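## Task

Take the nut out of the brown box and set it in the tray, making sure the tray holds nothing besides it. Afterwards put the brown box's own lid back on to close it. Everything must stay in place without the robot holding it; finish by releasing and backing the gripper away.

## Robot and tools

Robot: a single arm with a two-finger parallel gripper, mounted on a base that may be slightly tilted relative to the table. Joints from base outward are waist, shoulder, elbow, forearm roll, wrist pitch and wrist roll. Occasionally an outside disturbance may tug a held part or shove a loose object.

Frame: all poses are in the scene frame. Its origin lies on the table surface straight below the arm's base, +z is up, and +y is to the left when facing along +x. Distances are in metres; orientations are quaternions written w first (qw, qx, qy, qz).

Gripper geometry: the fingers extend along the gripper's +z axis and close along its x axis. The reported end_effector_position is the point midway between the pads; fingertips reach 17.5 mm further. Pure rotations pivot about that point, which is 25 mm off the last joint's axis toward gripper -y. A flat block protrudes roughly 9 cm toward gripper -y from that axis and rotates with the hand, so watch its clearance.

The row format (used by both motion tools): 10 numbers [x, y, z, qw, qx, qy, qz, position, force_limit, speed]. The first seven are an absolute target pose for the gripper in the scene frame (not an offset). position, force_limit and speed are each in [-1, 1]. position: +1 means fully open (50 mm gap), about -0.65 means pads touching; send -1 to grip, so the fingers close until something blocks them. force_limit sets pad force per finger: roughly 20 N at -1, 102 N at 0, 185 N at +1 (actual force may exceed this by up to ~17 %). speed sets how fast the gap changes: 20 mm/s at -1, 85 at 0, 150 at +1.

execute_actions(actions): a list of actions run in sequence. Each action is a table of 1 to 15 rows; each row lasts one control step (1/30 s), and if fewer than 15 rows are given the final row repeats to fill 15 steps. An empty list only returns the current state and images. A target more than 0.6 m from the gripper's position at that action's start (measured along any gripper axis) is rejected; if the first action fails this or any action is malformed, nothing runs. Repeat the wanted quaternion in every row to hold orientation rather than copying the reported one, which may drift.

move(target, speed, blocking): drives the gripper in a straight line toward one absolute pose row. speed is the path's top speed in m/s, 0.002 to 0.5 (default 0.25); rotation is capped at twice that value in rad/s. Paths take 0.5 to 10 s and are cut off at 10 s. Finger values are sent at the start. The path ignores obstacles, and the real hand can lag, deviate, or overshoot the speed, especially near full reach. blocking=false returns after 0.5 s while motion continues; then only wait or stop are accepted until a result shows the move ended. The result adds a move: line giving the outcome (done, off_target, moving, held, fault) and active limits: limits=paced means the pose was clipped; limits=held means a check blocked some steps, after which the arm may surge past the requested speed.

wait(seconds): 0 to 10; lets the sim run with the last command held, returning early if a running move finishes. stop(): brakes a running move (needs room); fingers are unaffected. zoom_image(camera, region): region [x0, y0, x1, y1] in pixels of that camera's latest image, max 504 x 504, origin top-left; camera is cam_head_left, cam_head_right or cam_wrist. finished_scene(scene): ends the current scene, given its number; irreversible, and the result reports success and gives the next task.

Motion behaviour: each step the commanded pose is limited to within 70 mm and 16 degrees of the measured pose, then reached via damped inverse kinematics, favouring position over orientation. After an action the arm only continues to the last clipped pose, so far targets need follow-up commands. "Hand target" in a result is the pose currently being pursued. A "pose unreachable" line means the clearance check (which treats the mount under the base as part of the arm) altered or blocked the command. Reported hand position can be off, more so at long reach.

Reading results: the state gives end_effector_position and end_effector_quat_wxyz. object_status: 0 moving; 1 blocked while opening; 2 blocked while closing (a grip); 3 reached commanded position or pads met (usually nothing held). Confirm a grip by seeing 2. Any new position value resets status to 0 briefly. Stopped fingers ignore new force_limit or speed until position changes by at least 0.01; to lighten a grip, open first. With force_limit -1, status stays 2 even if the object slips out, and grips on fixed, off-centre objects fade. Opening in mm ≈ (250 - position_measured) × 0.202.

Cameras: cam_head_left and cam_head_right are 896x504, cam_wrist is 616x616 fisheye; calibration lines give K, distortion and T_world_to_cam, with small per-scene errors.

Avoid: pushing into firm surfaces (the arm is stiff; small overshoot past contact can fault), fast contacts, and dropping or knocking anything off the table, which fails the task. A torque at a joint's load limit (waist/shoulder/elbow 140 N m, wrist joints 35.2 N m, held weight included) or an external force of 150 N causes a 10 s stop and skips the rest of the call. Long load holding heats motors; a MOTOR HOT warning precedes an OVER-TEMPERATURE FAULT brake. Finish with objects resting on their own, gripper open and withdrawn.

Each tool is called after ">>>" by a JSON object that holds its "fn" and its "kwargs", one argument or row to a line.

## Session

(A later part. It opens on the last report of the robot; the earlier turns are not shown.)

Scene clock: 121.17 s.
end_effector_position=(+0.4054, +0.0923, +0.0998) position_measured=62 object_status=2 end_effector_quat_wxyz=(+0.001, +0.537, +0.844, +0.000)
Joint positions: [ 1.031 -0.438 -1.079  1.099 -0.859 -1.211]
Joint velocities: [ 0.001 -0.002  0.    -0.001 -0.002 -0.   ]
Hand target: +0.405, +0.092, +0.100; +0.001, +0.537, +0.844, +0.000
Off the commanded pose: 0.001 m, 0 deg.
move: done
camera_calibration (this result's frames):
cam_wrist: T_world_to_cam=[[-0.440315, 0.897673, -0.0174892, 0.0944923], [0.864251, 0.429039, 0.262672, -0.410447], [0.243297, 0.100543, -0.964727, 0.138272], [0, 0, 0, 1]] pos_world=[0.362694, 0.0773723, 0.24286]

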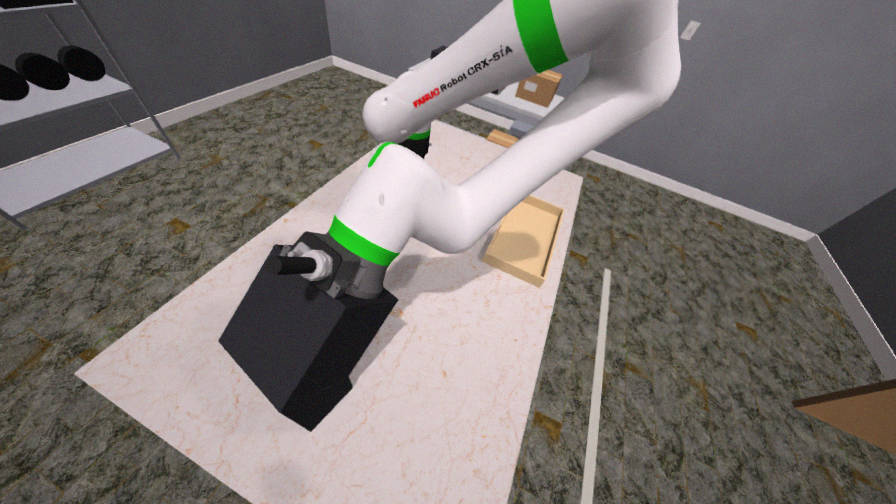

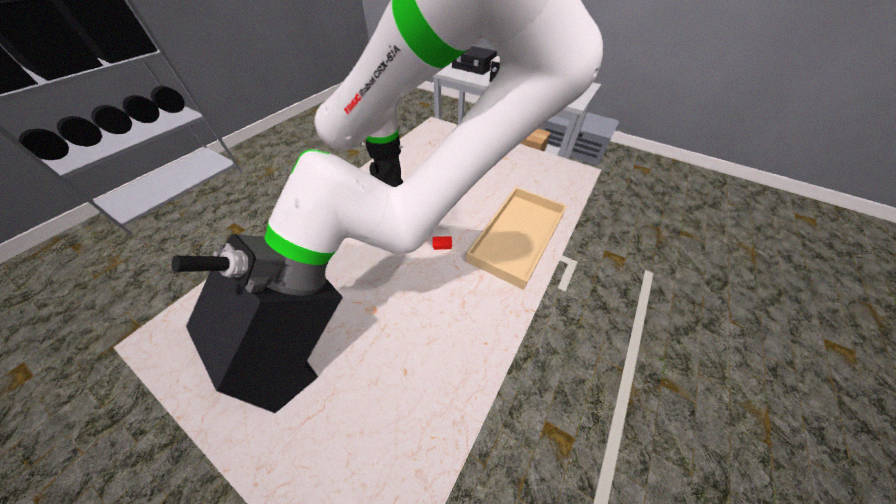

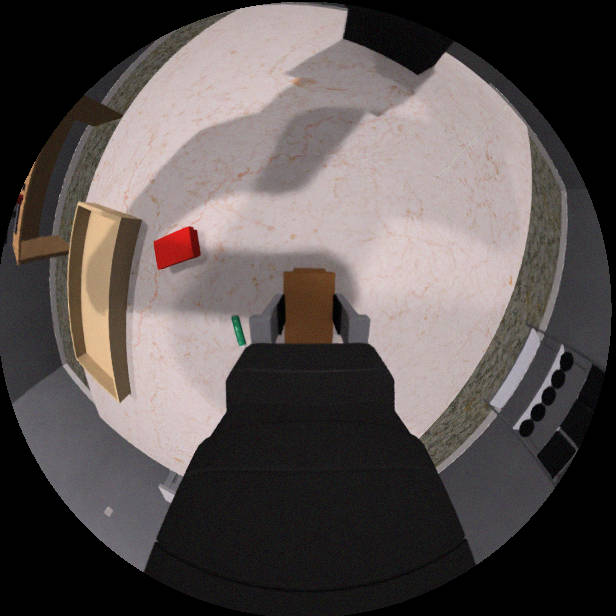

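>>> {"fn": "move", "kwargs": {
  "target": [0.50, 0.24, 0.10, 0, 0.5373, 0.8434, 0, -1, -0.3, 0],
  "speed": 0.2
}}

>>> {"fn": "move", "kwargs": {
  "target": [0.50, 0.24, 0.026, 0, 0.5373, 0.8434, 0, -1, -0.3, 0],
  "speed": 0.06
}}

Scene clock: 135.33 s.
end_effector_position=(+0.4998, +0.2402, +0.1002) position_measured=62 object_status=2 end_effector_quat_wxyz=(+0.000, +0.537, +0.843, +0.000)
Joint positions: [ 1.127 -0.035 -0.653  1.055 -0.937 -1.232]
Joint velocities: [-0.002  0.001  0.001 -0.     0.001 -0.   ]
Hand target: +0.500, +0.240, +0.100; +0.000, +0.537, +0.843, +0.000
Off the commanded pose: 0.000 m, 0 deg.
move: done
camera_calibration (this result's frames):
cam_wrist: T_world_to_cam=[[-0.440036, 0.897823, -0.0167656, 0.0030512], [0.864581, 0.428641, 0.262235, -0.555576], [0.242627, 0.100898, -0.964858, 0.101147], [0, 0, 0, 1]] pos_world=[0.457142, 0.225198, 0.243336]

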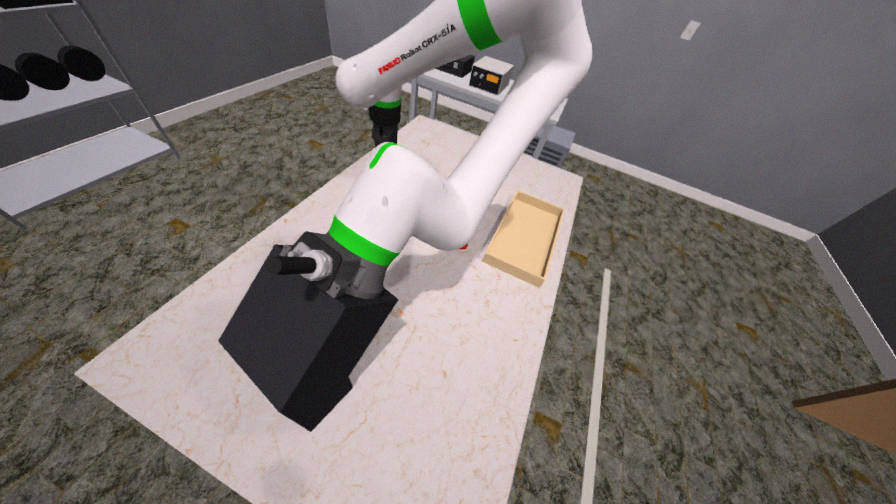

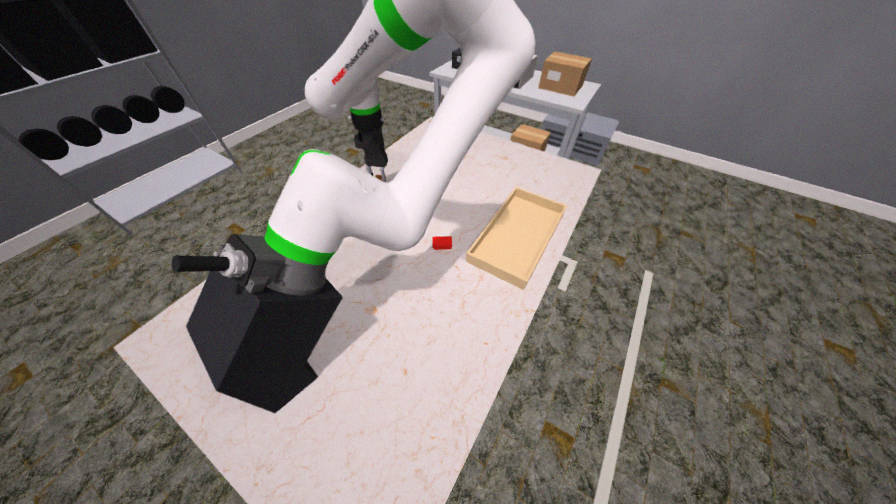

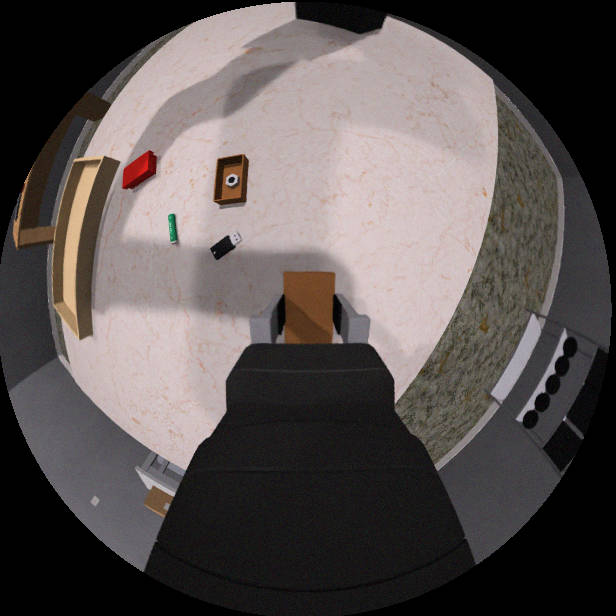

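Scene clock: 136.87 s.
end_effector_position=(+0.4997, +0.2401, +0.0261) position_measured=62 object_status=2 end_effector_quat_wxyz=(-0.000, +0.537, +0.843, -0.000)
Joint positions: [ 0.96   0.089 -0.664  1.219 -0.763 -1.322]
Joint velocities: [-0.     0.001  0.002  0.     0.     0.001]
Hand target: +0.500, +0.240, +0.026; -0.000, +0.537, +0.843, -0.000
Off the commanded pose: 0.000 m, 0 deg.
move: done
camera_calibration (this result's frames):
cam_wrist: T_world_to_cam=[[-0.439835, 0.897934, -0.0161271, 0.00170675], [0.864922, 0.428363, 0.261564, -0.536115], [0.241775, 0.101096, -0.965052, 0.0300558], [0, 0, 0, 1]] pos_world=[0.457181, 0.22508, 0.169261]

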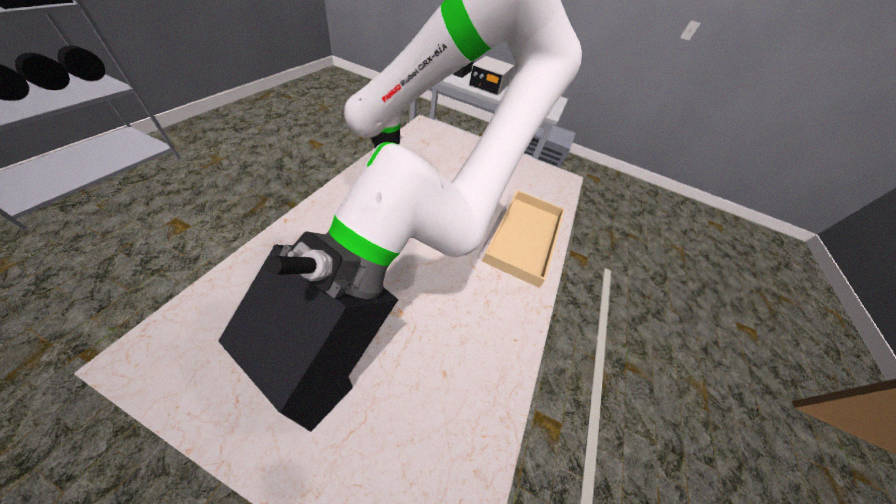

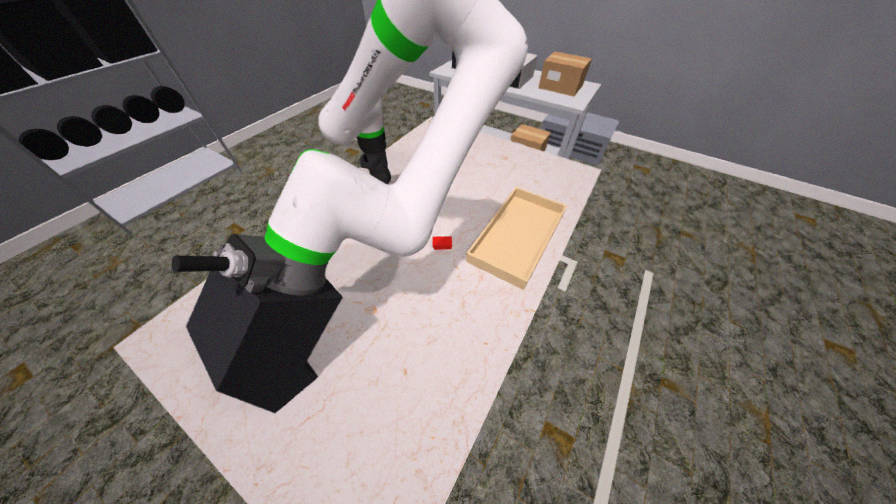

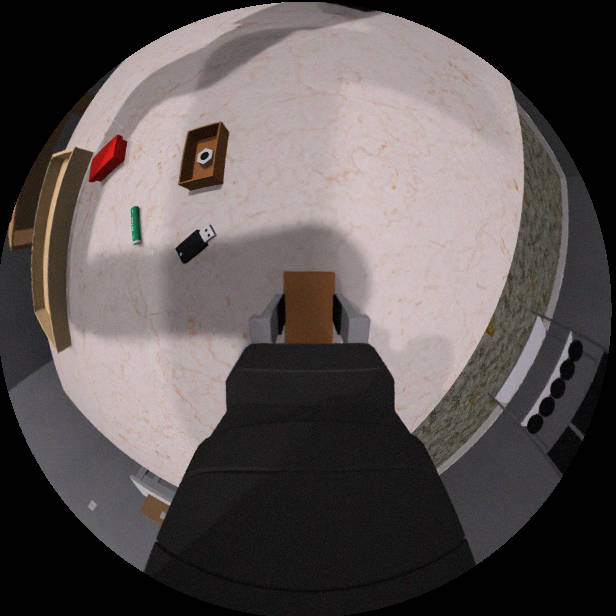

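>>> {"fn": "execute_actions", "kwargs": {
  "actions": [
    [[0.50, 0.24, 0.026, 0, 0.5373, 0.8434, 0, 1, -0.3, 0]],
    [[0.50, 0.24, 0.026, 0, 0.5373, 0.8434, 0, 1, -0.3, 0]]
  ]
}}

>>> {"fn": "move", "kwargs": {
  "target": [0.50, 0.24, 0.10, 0, 0.5373, 0.8434, 0, 1, -0.3, 0],
  "speed": 0.15
}}

Scene clock: 141.00 s.
end_effector_position=(+0.5000, +0.2400, +0.0260) position_measured=3 object_status=3 end_effector_quat_wxyz=(+0.000, +0.537, +0.843, +0.000)
Joint positions: [ 0.959  0.089 -0.664  1.221 -0.763 -1.322]
Joint velocities: [ 0.001  0.001 -0.     0.    -0.     0.   ]
Hand target: +0.500, +0.240, +0.026; -0.000, +0.537, +0.843, -0.000
Off the commanded pose: 0.000 m, 0 deg.
camera_calibration (this result's frames):
cam_wrist: T_world_to_cam=[[-0.439913, 0.897887, -0.016581, 0.00196703], [0.864708, 0.428497, 0.262052, -0.536273], [0.242398, 0.100943, -0.964911, 0.0296009], [0, 0, 0, 1]] pos_world=[0.457409, 0.225037, 0.169126]

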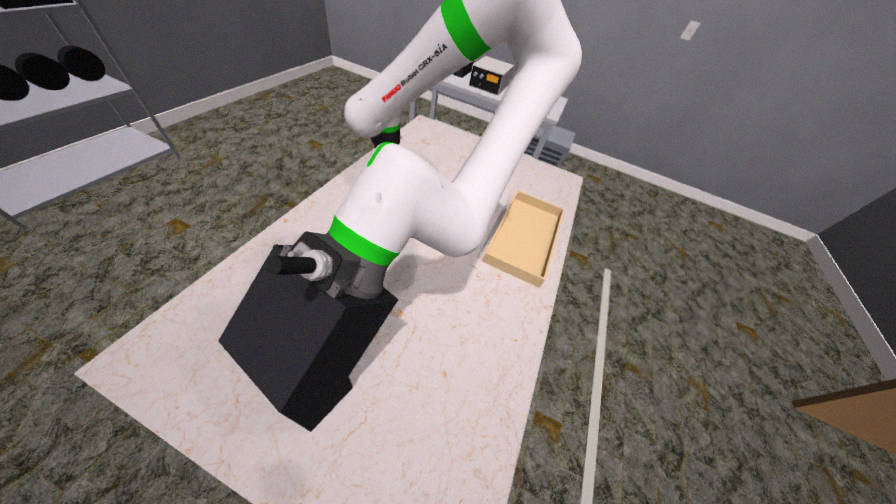

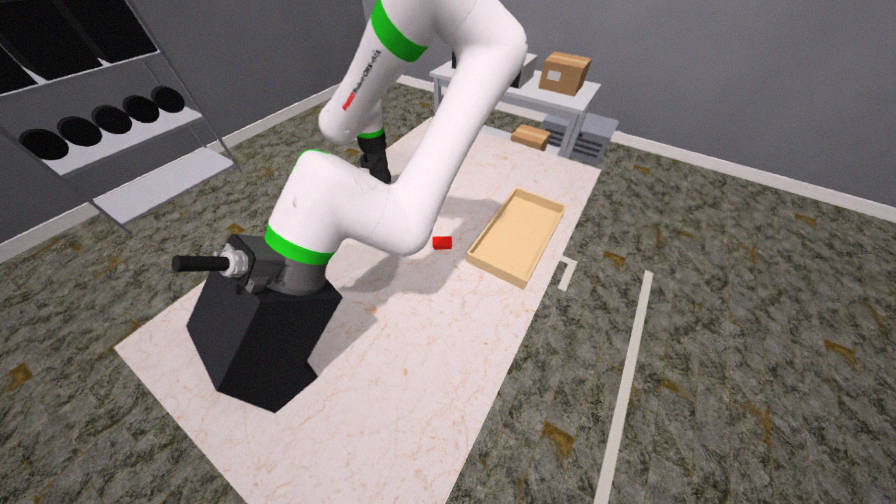

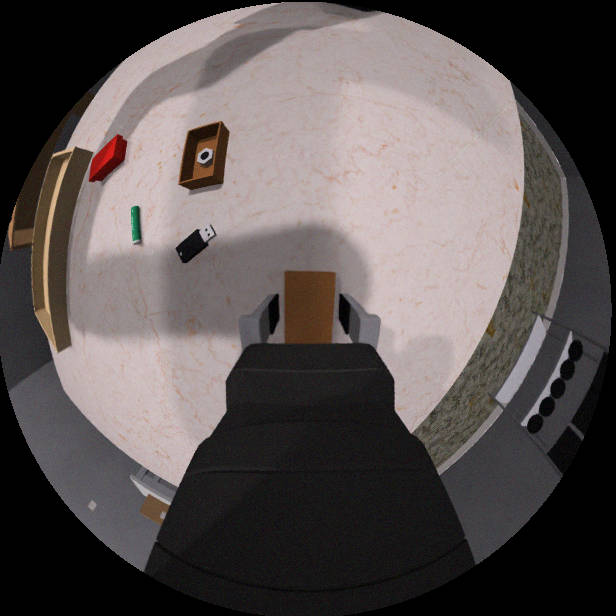

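Scene clock: 141.87 s.
end_effector_position=(+0.5002, +0.2399, +0.0998) position_measured=3 object_status=3 end_effector_quat_wxyz=(+0.000, +0.537, +0.843, +0.000)
Joint positions: [ 1.126 -0.035 -0.653  1.056 -0.936 -1.232]
Joint velocities: [ 0.001 -0.001  0.    -0.     0.     0.001]
Hand target: +0.500, +0.240, +0.100; +0.000, +0.537, +0.843, +0.000
Off the commanded pose: 0.000 m, 0 deg.
move: done
camera_calibration (this result's frames):
cam_wrist: T_world_to_cam=[[-0.440105, 0.897784, -0.0170723, 0.00355699], [0.86447, 0.428764, 0.262397, -0.555739], [0.242896, 0.100724, -0.964809, 0.100612], [0, 0, 0, 1]] pos_world=[0.457547, 0.224953, 0.242956]

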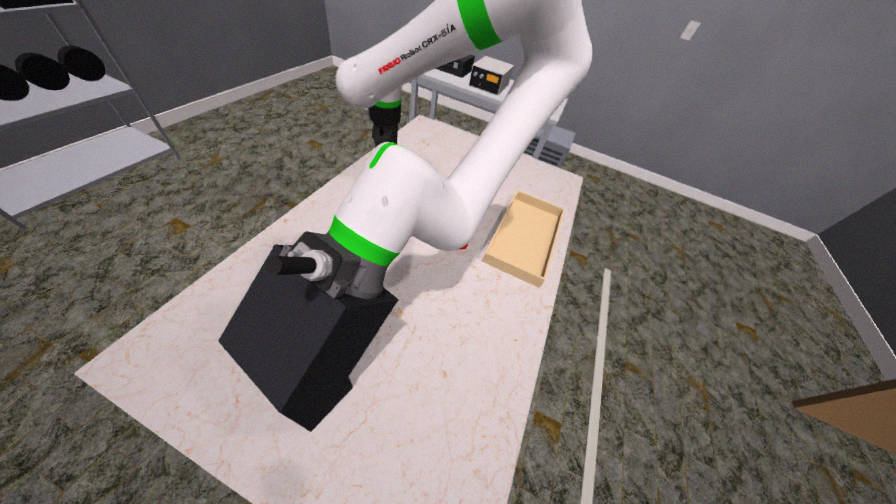

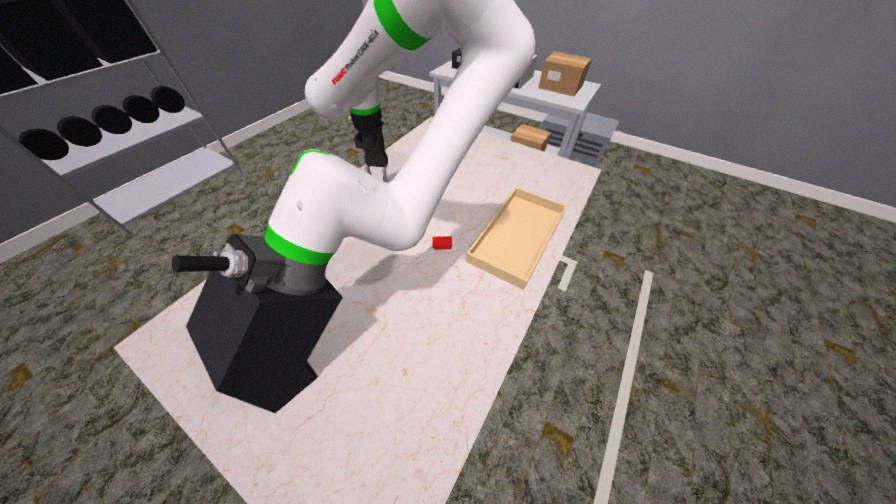

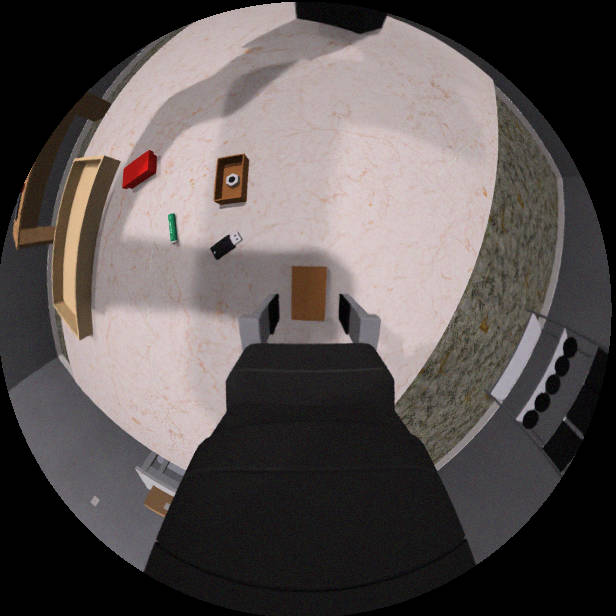

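>>> {"fn": "zoom_image", "kwargs": {
  "camera": "cam_wrist",
  "region": [180, 130, 280, 230]
}}

Region (180, 130, 280, 230) of cam_wrist's 616x616 image, scaled by 5.040, with more detail than that image has.

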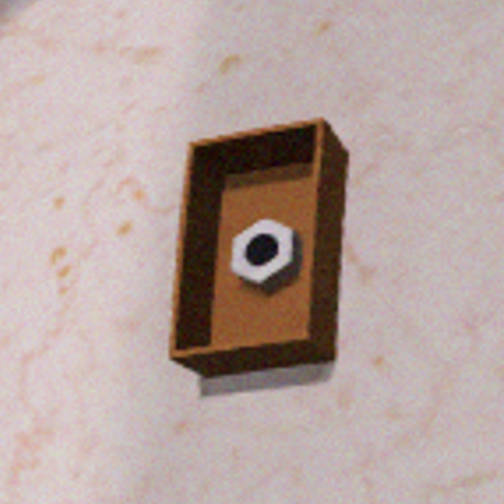

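>>> {"fn": "move", "kwargs": {
  "target": [0.405, 0.0925, 0.09, 0, 0.9763, 0.2164, 0, 0.3, -0.3, 0],
  "speed": 0.25
}}

>>> {"fn": "zoom_image", "kwargs": {
  "camera": "cam_wrist",
  "region": [220, 200, 400, 380]
}}

Scene clock: 172.80 s.
end_effector_position=(+0.4051, +0.0925, +0.0898) position_measured=107 object_status=3 end_effector_quat_wxyz=(-0.000, +0.976, +0.216, -0.000)
Joint positions: [ 0.93  -0.505 -1.143  1.121 -0.787 -2.728]
Joint velocities: [-0.    -0.001 -0.     0.001  0.     0.   ]
Hand target: +0.405, +0.092, +0.090; -0.000, +0.976, +0.216, -0.000
Off the commanded pose: 0.000 m, 0 deg.
move: done
camera_calibration (this result's frames):
cam_wrist: T_world_to_cam=[[0.898001, 0.439672, -0.0168134, -0.405844], [0.428369, -0.864911, 0.26159, -0.111303], [0.100472, -0.242111, -0.965033, 0.218313], [0, 0, 0, 1]] pos_world=[0.390193, 0.135027, 0.232971]

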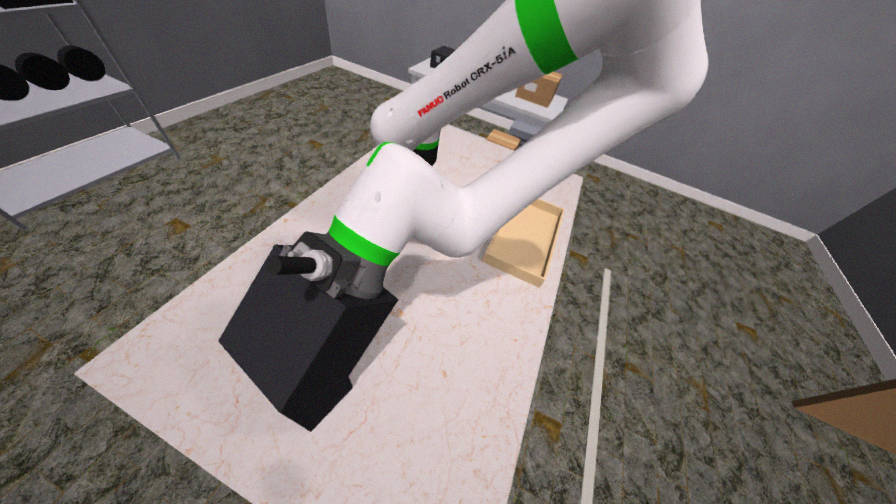

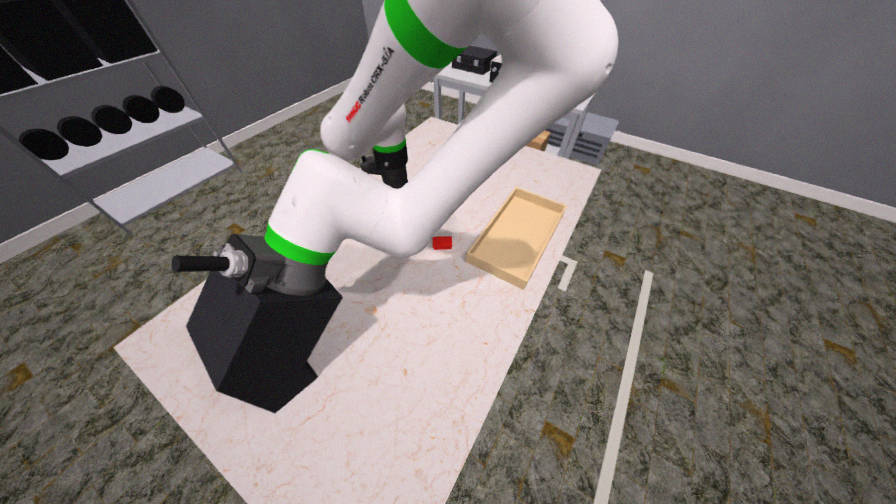

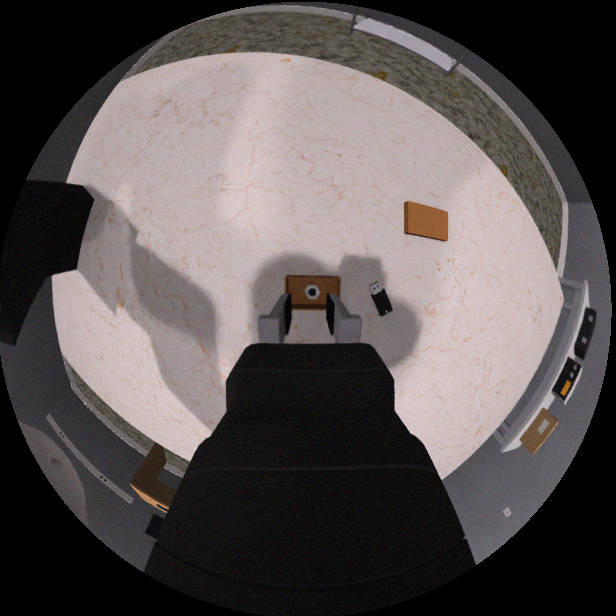

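Region (220, 200, 400, 380) of cam_wrist's 616x616 image, scaled by 2.800, with more detail than that image has.

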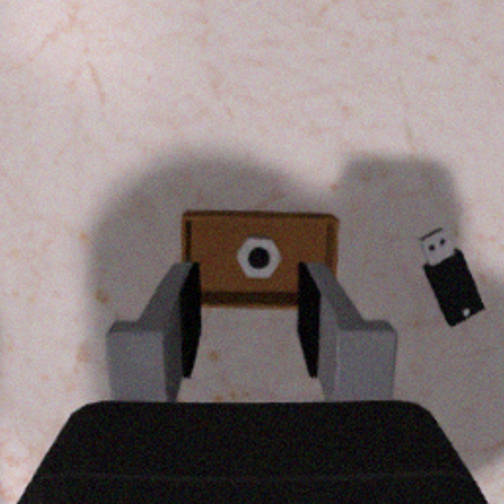

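>>> {"fn": "move", "kwargs": {
  "target": [0.406, 0.095, 0.06, 0, 0.9763, 0.2164, 0, 0.3, -0.3, 0],
  "speed": 0.05
}}

>>> {"fn": "zoom_image", "kwargs": {
  "camera": "cam_wrist",
  "region": [220, 200, 400, 380]
}}

Scene clock: 197.90 s.
end_effector_position=(+0.4058, +0.0951, +0.0601) position_measured=107 object_status=3 end_effector_quat_wxyz=(-0.000, +0.976, +0.216, -0.000)
Joint positions: [ 0.769 -0.404 -1.149  1.289 -0.632 -2.814]
Joint velocities: [-0.003  0.    -0.001  0.005  0.    -0.002]
Hand target: +0.406, +0.095, +0.060; -0.000, +0.976, +0.216, -0.000
Off the commanded pose: 0.000 m, 0 deg.
move: done
camera_calibration (this result's frames):
cam_wrist: T_world_to_cam=[[0.898023, 0.439623, -0.0169187, -0.408128], [0.428349, -0.864925, 0.261577, -0.101552], [0.100362, -0.242149, -0.965034, 0.190277], [0, 0, 0, 1]] pos_world=[0.390912, 0.137663, 0.203282]

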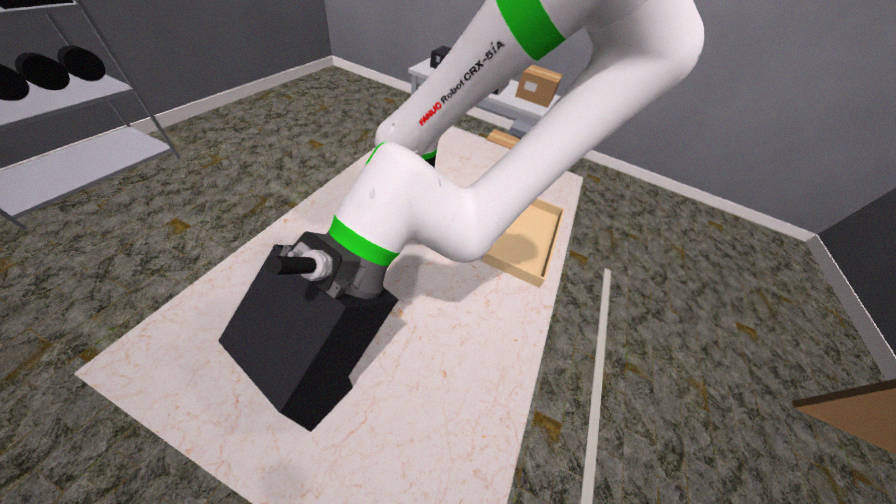

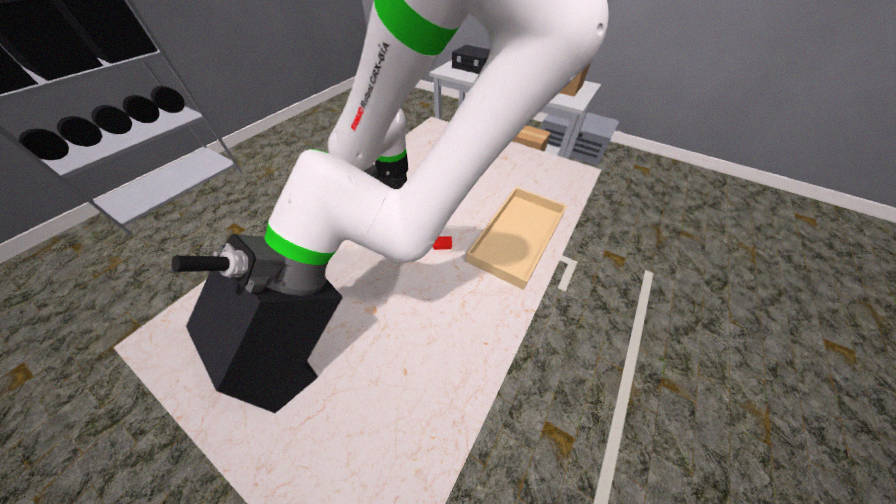

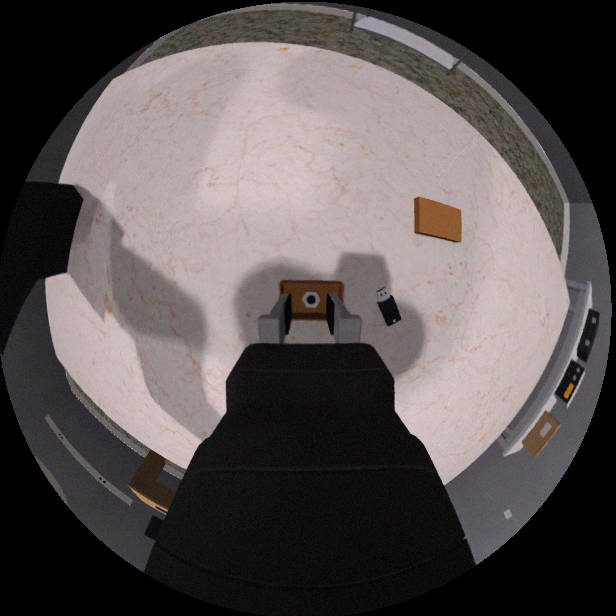

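Region (220, 200, 400, 380) of cam_wrist's 616x616 image, scaled by 2.800, with more detail than that image has.

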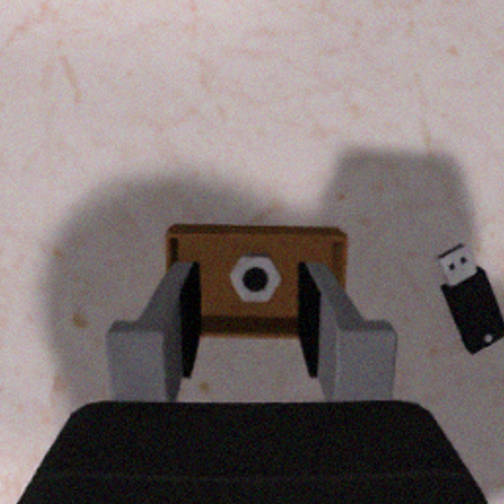

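>>> {"fn": "move", "kwargs": {
  "target": [0.4067, 0.0969, 0.045, 0, 0.9763, 0.2164, 0, 0.15, -0.3, 0],
  "speed": 0.03
}}

>>> {"fn": "zoom_image", "kwargs": {
  "camera": "cam_wrist",
  "region": [220, 200, 400, 380]
}}

Scene clock: 212.83 s.
end_effector_position=(+0.4069, +0.0971, +0.0452) position_measured=130 object_status=3 end_effector_quat_wxyz=(-0.000, +0.976, +0.216, +0.000)
Joint positions: [ 0.682 -0.352 -1.147  1.402 -0.56  -2.877]
Joint velocities: [-0.004  0.    -0.     0.006  0.003 -0.003]
Hand target: +0.407, +0.097, +0.045; -0.000, +0.976, +0.216, -0.000
Off the commanded pose: 0.000 m, 0 deg.
move: done
camera_calibration (this result's frames):
cam_wrist: T_world_to_cam=[[0.898105, 0.439476, -0.0163646, -0.410311], [0.428047, -0.864999, 0.261824, -0.0963129], [0.10091, -0.242151, -0.964977, 0.175953], [0, 0, 0, 1]] pos_world=[0.391973, 0.139618, 0.188293]

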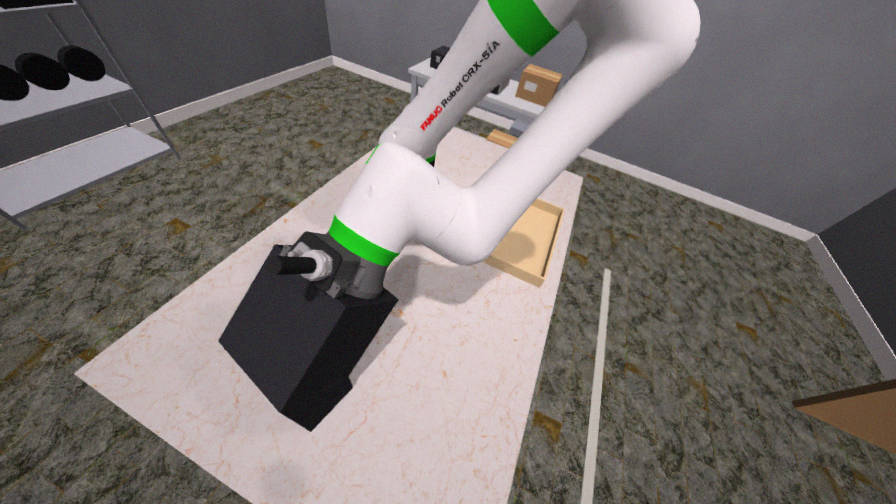

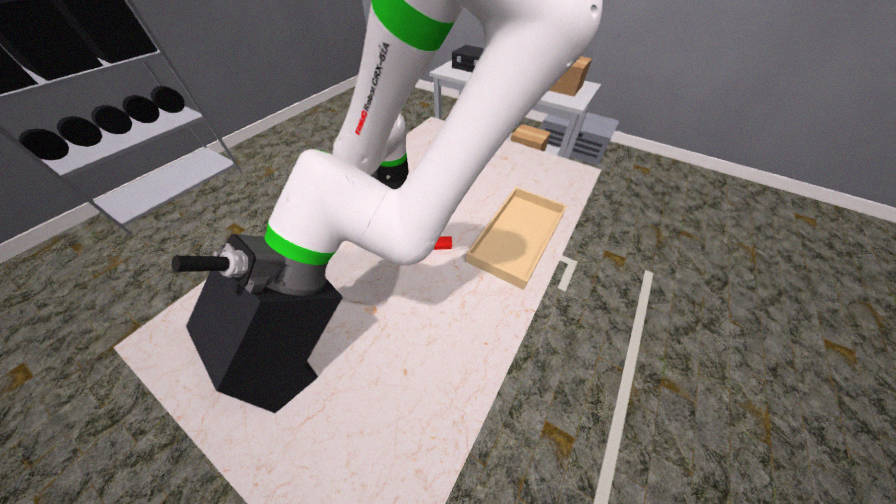

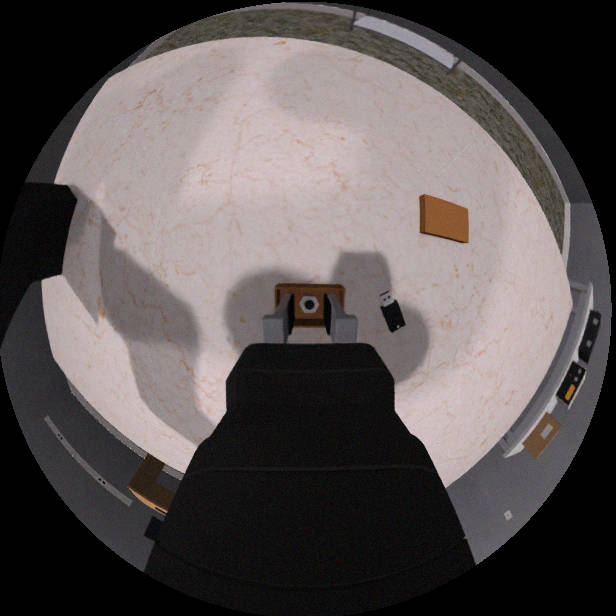

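Region (220, 200, 400, 380) of cam_wrist's 616x616 image, scaled by 2.800, with more detail than that image has.

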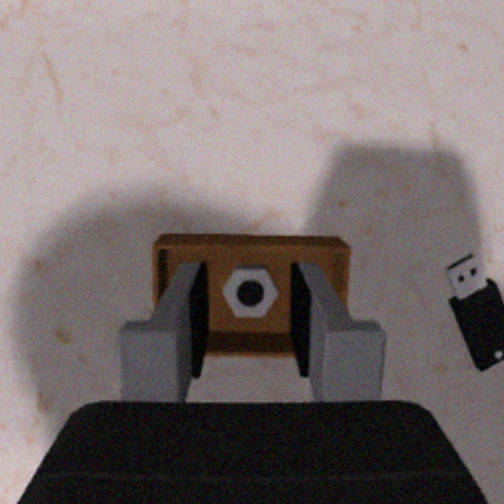

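>>> {"fn": "move", "kwargs": {
  "target": [0.4067, 0.0969, 0.030, 0, 0.9763, 0.2164, 0, 0.15, -0.3, 0],
  "speed": 0.02
}}

>>> {"fn": "zoom_image", "kwargs": {
  "camera": "cam_wrist",
  "region": [220, 200, 400, 380]
}}

Scene clock: 217.27 s.
end_effector_position=(+0.4068, +0.0970, +0.0301) position_measured=130 object_status=3 end_effector_quat_wxyz=(-0.000, +0.976, +0.216, -0.000)
Joint positions: [ 0.584 -0.304 -1.144  1.54  -0.489 -2.953]
Joint velocities: [-0.005 -0.001 -0.     0.011  0.004 -0.006]
Hand target: +0.407, +0.097, +0.030; -0.000, +0.976, +0.216, -0.000
Off the commanded pose: 0.000 m, 0 deg.
move: done
camera_calibration (this result's frames):
cam_wrist: T_world_to_cam=[[0.898076, 0.439529, -0.0165347, -0.410461], [0.42814, -0.864956, 0.261815, -0.0923958], [0.100774, -0.242209, -0.964976, 0.161523], [0, 0, 0, 1]] pos_world=[0.391906, 0.139614, 0.173269]

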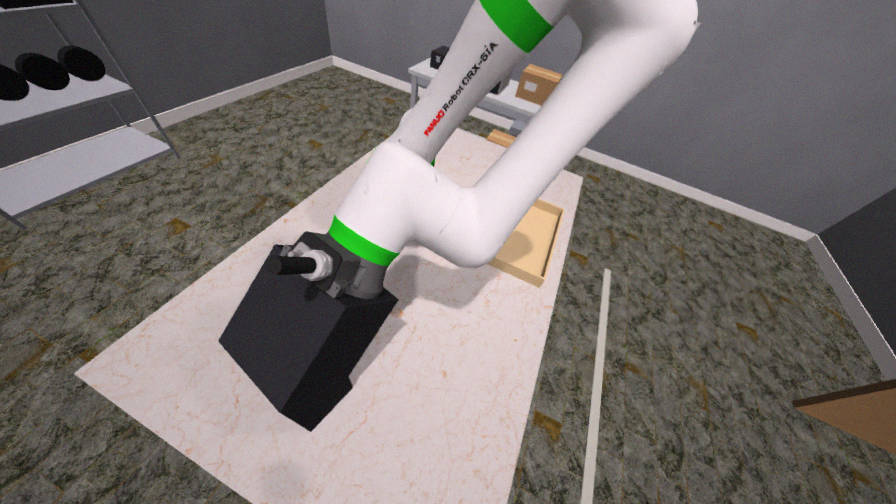

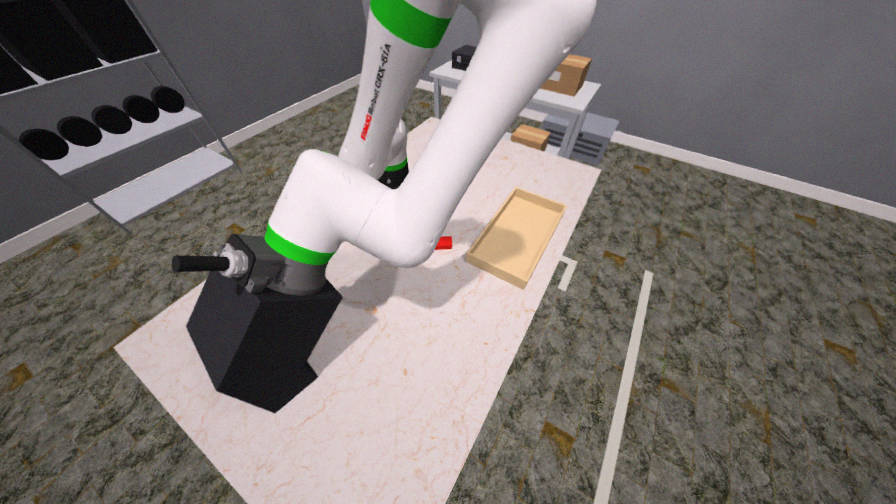

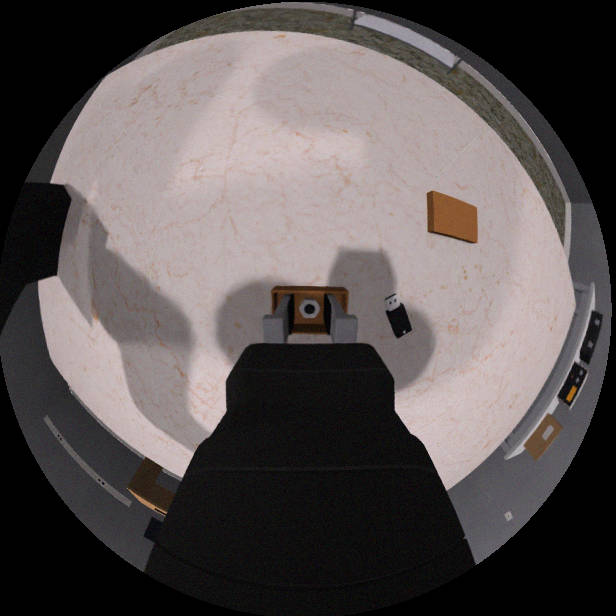

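Region (220, 200, 400, 380) of cam_wrist's 616x616 image, scaled by 2.800, with more detail than that image has.

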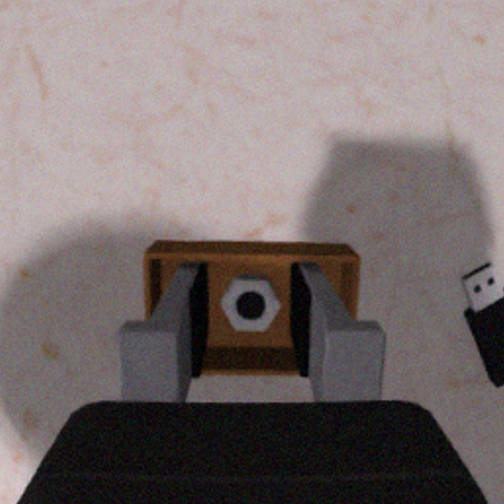

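>>> {"fn": "move", "kwargs": {
  "target": [0.4067, 0.0969, 0.022, 0, 0.9763, 0.2164, 0, 0.15, -0.3, 0],
  "speed": 0.01
}}

>>> {"fn": "zoom_image", "kwargs": {
  "camera": "cam_wrist",
  "region": [220, 200, 400, 380]
}}

Scene clock: 227.37 s.
end_effector_position=(+0.4067, +0.0970, +0.0221) position_measured=130 object_status=3 end_effector_quat_wxyz=(-0.000, +0.976, +0.216, -0.000)
Joint positions: [ 0.527 -0.279 -1.141  1.626 -0.452 -3.002]
Joint velocities: [-0.003 -0.     0.     0.006  0.002 -0.004]
Hand target: +0.407, +0.097, +0.022; -0.000, +0.976, +0.216, -0.000
Off the commanded pose: 0.000 m, 0 deg.
move: done
camera_calibration (this result's frames):
cam_wrist: T_world_to_cam=[[0.897995, 0.439693, -0.0166128, -0.410443], [0.428306, -0.864843, 0.261916, -0.0903772], [0.100795, -0.242314, -0.964948, 0.153731], [0, 0, 0, 1]] pos_world=[0.39179, 0.139558, 0.165195]

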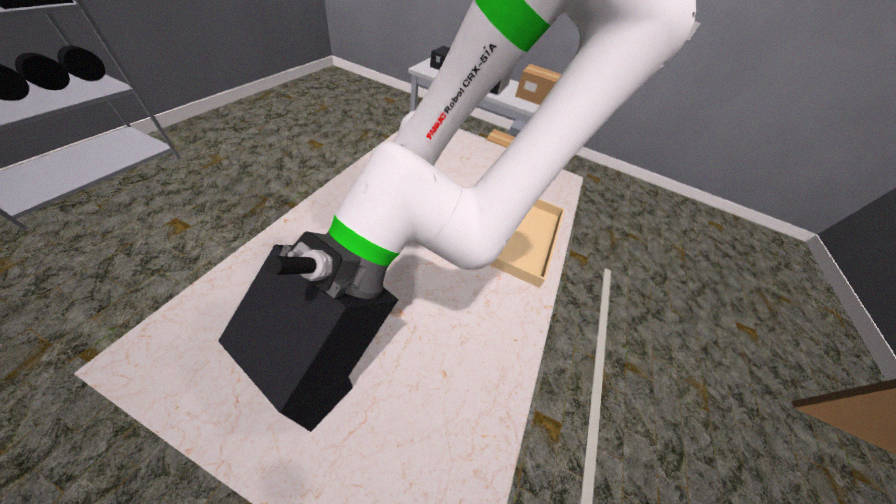

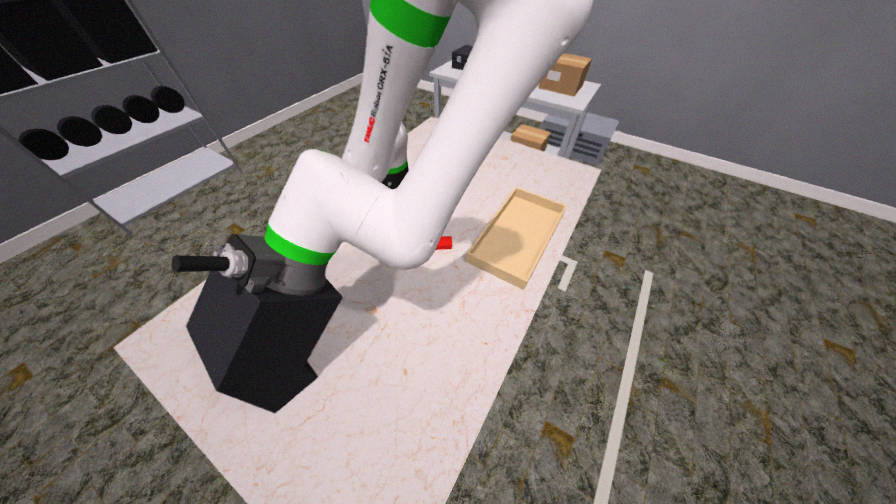

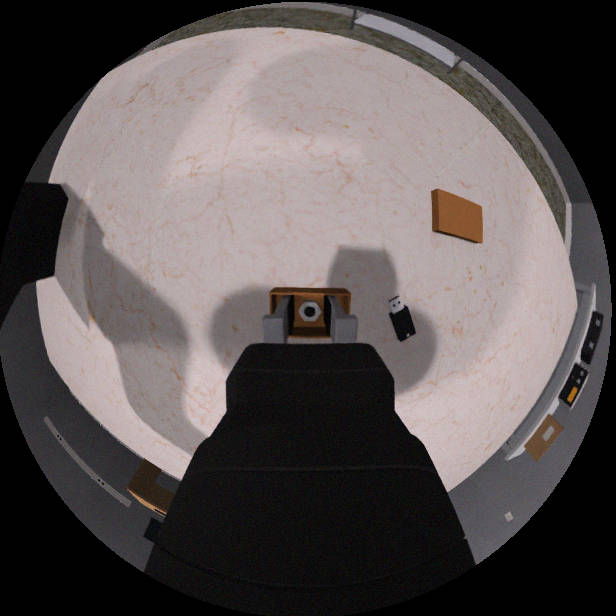

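Region (220, 200, 400, 380) of cam_wrist's 616x616 image, scaled by 2.800, with more detail than that image has.

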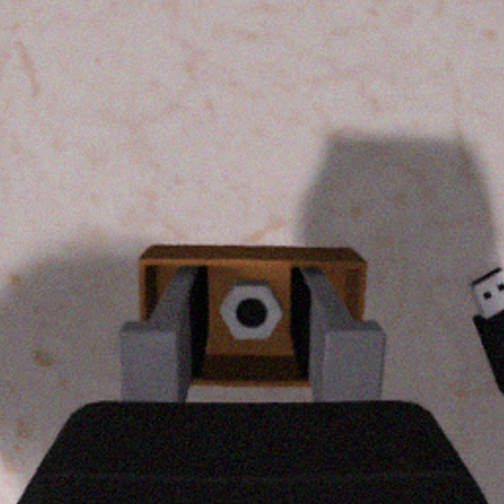

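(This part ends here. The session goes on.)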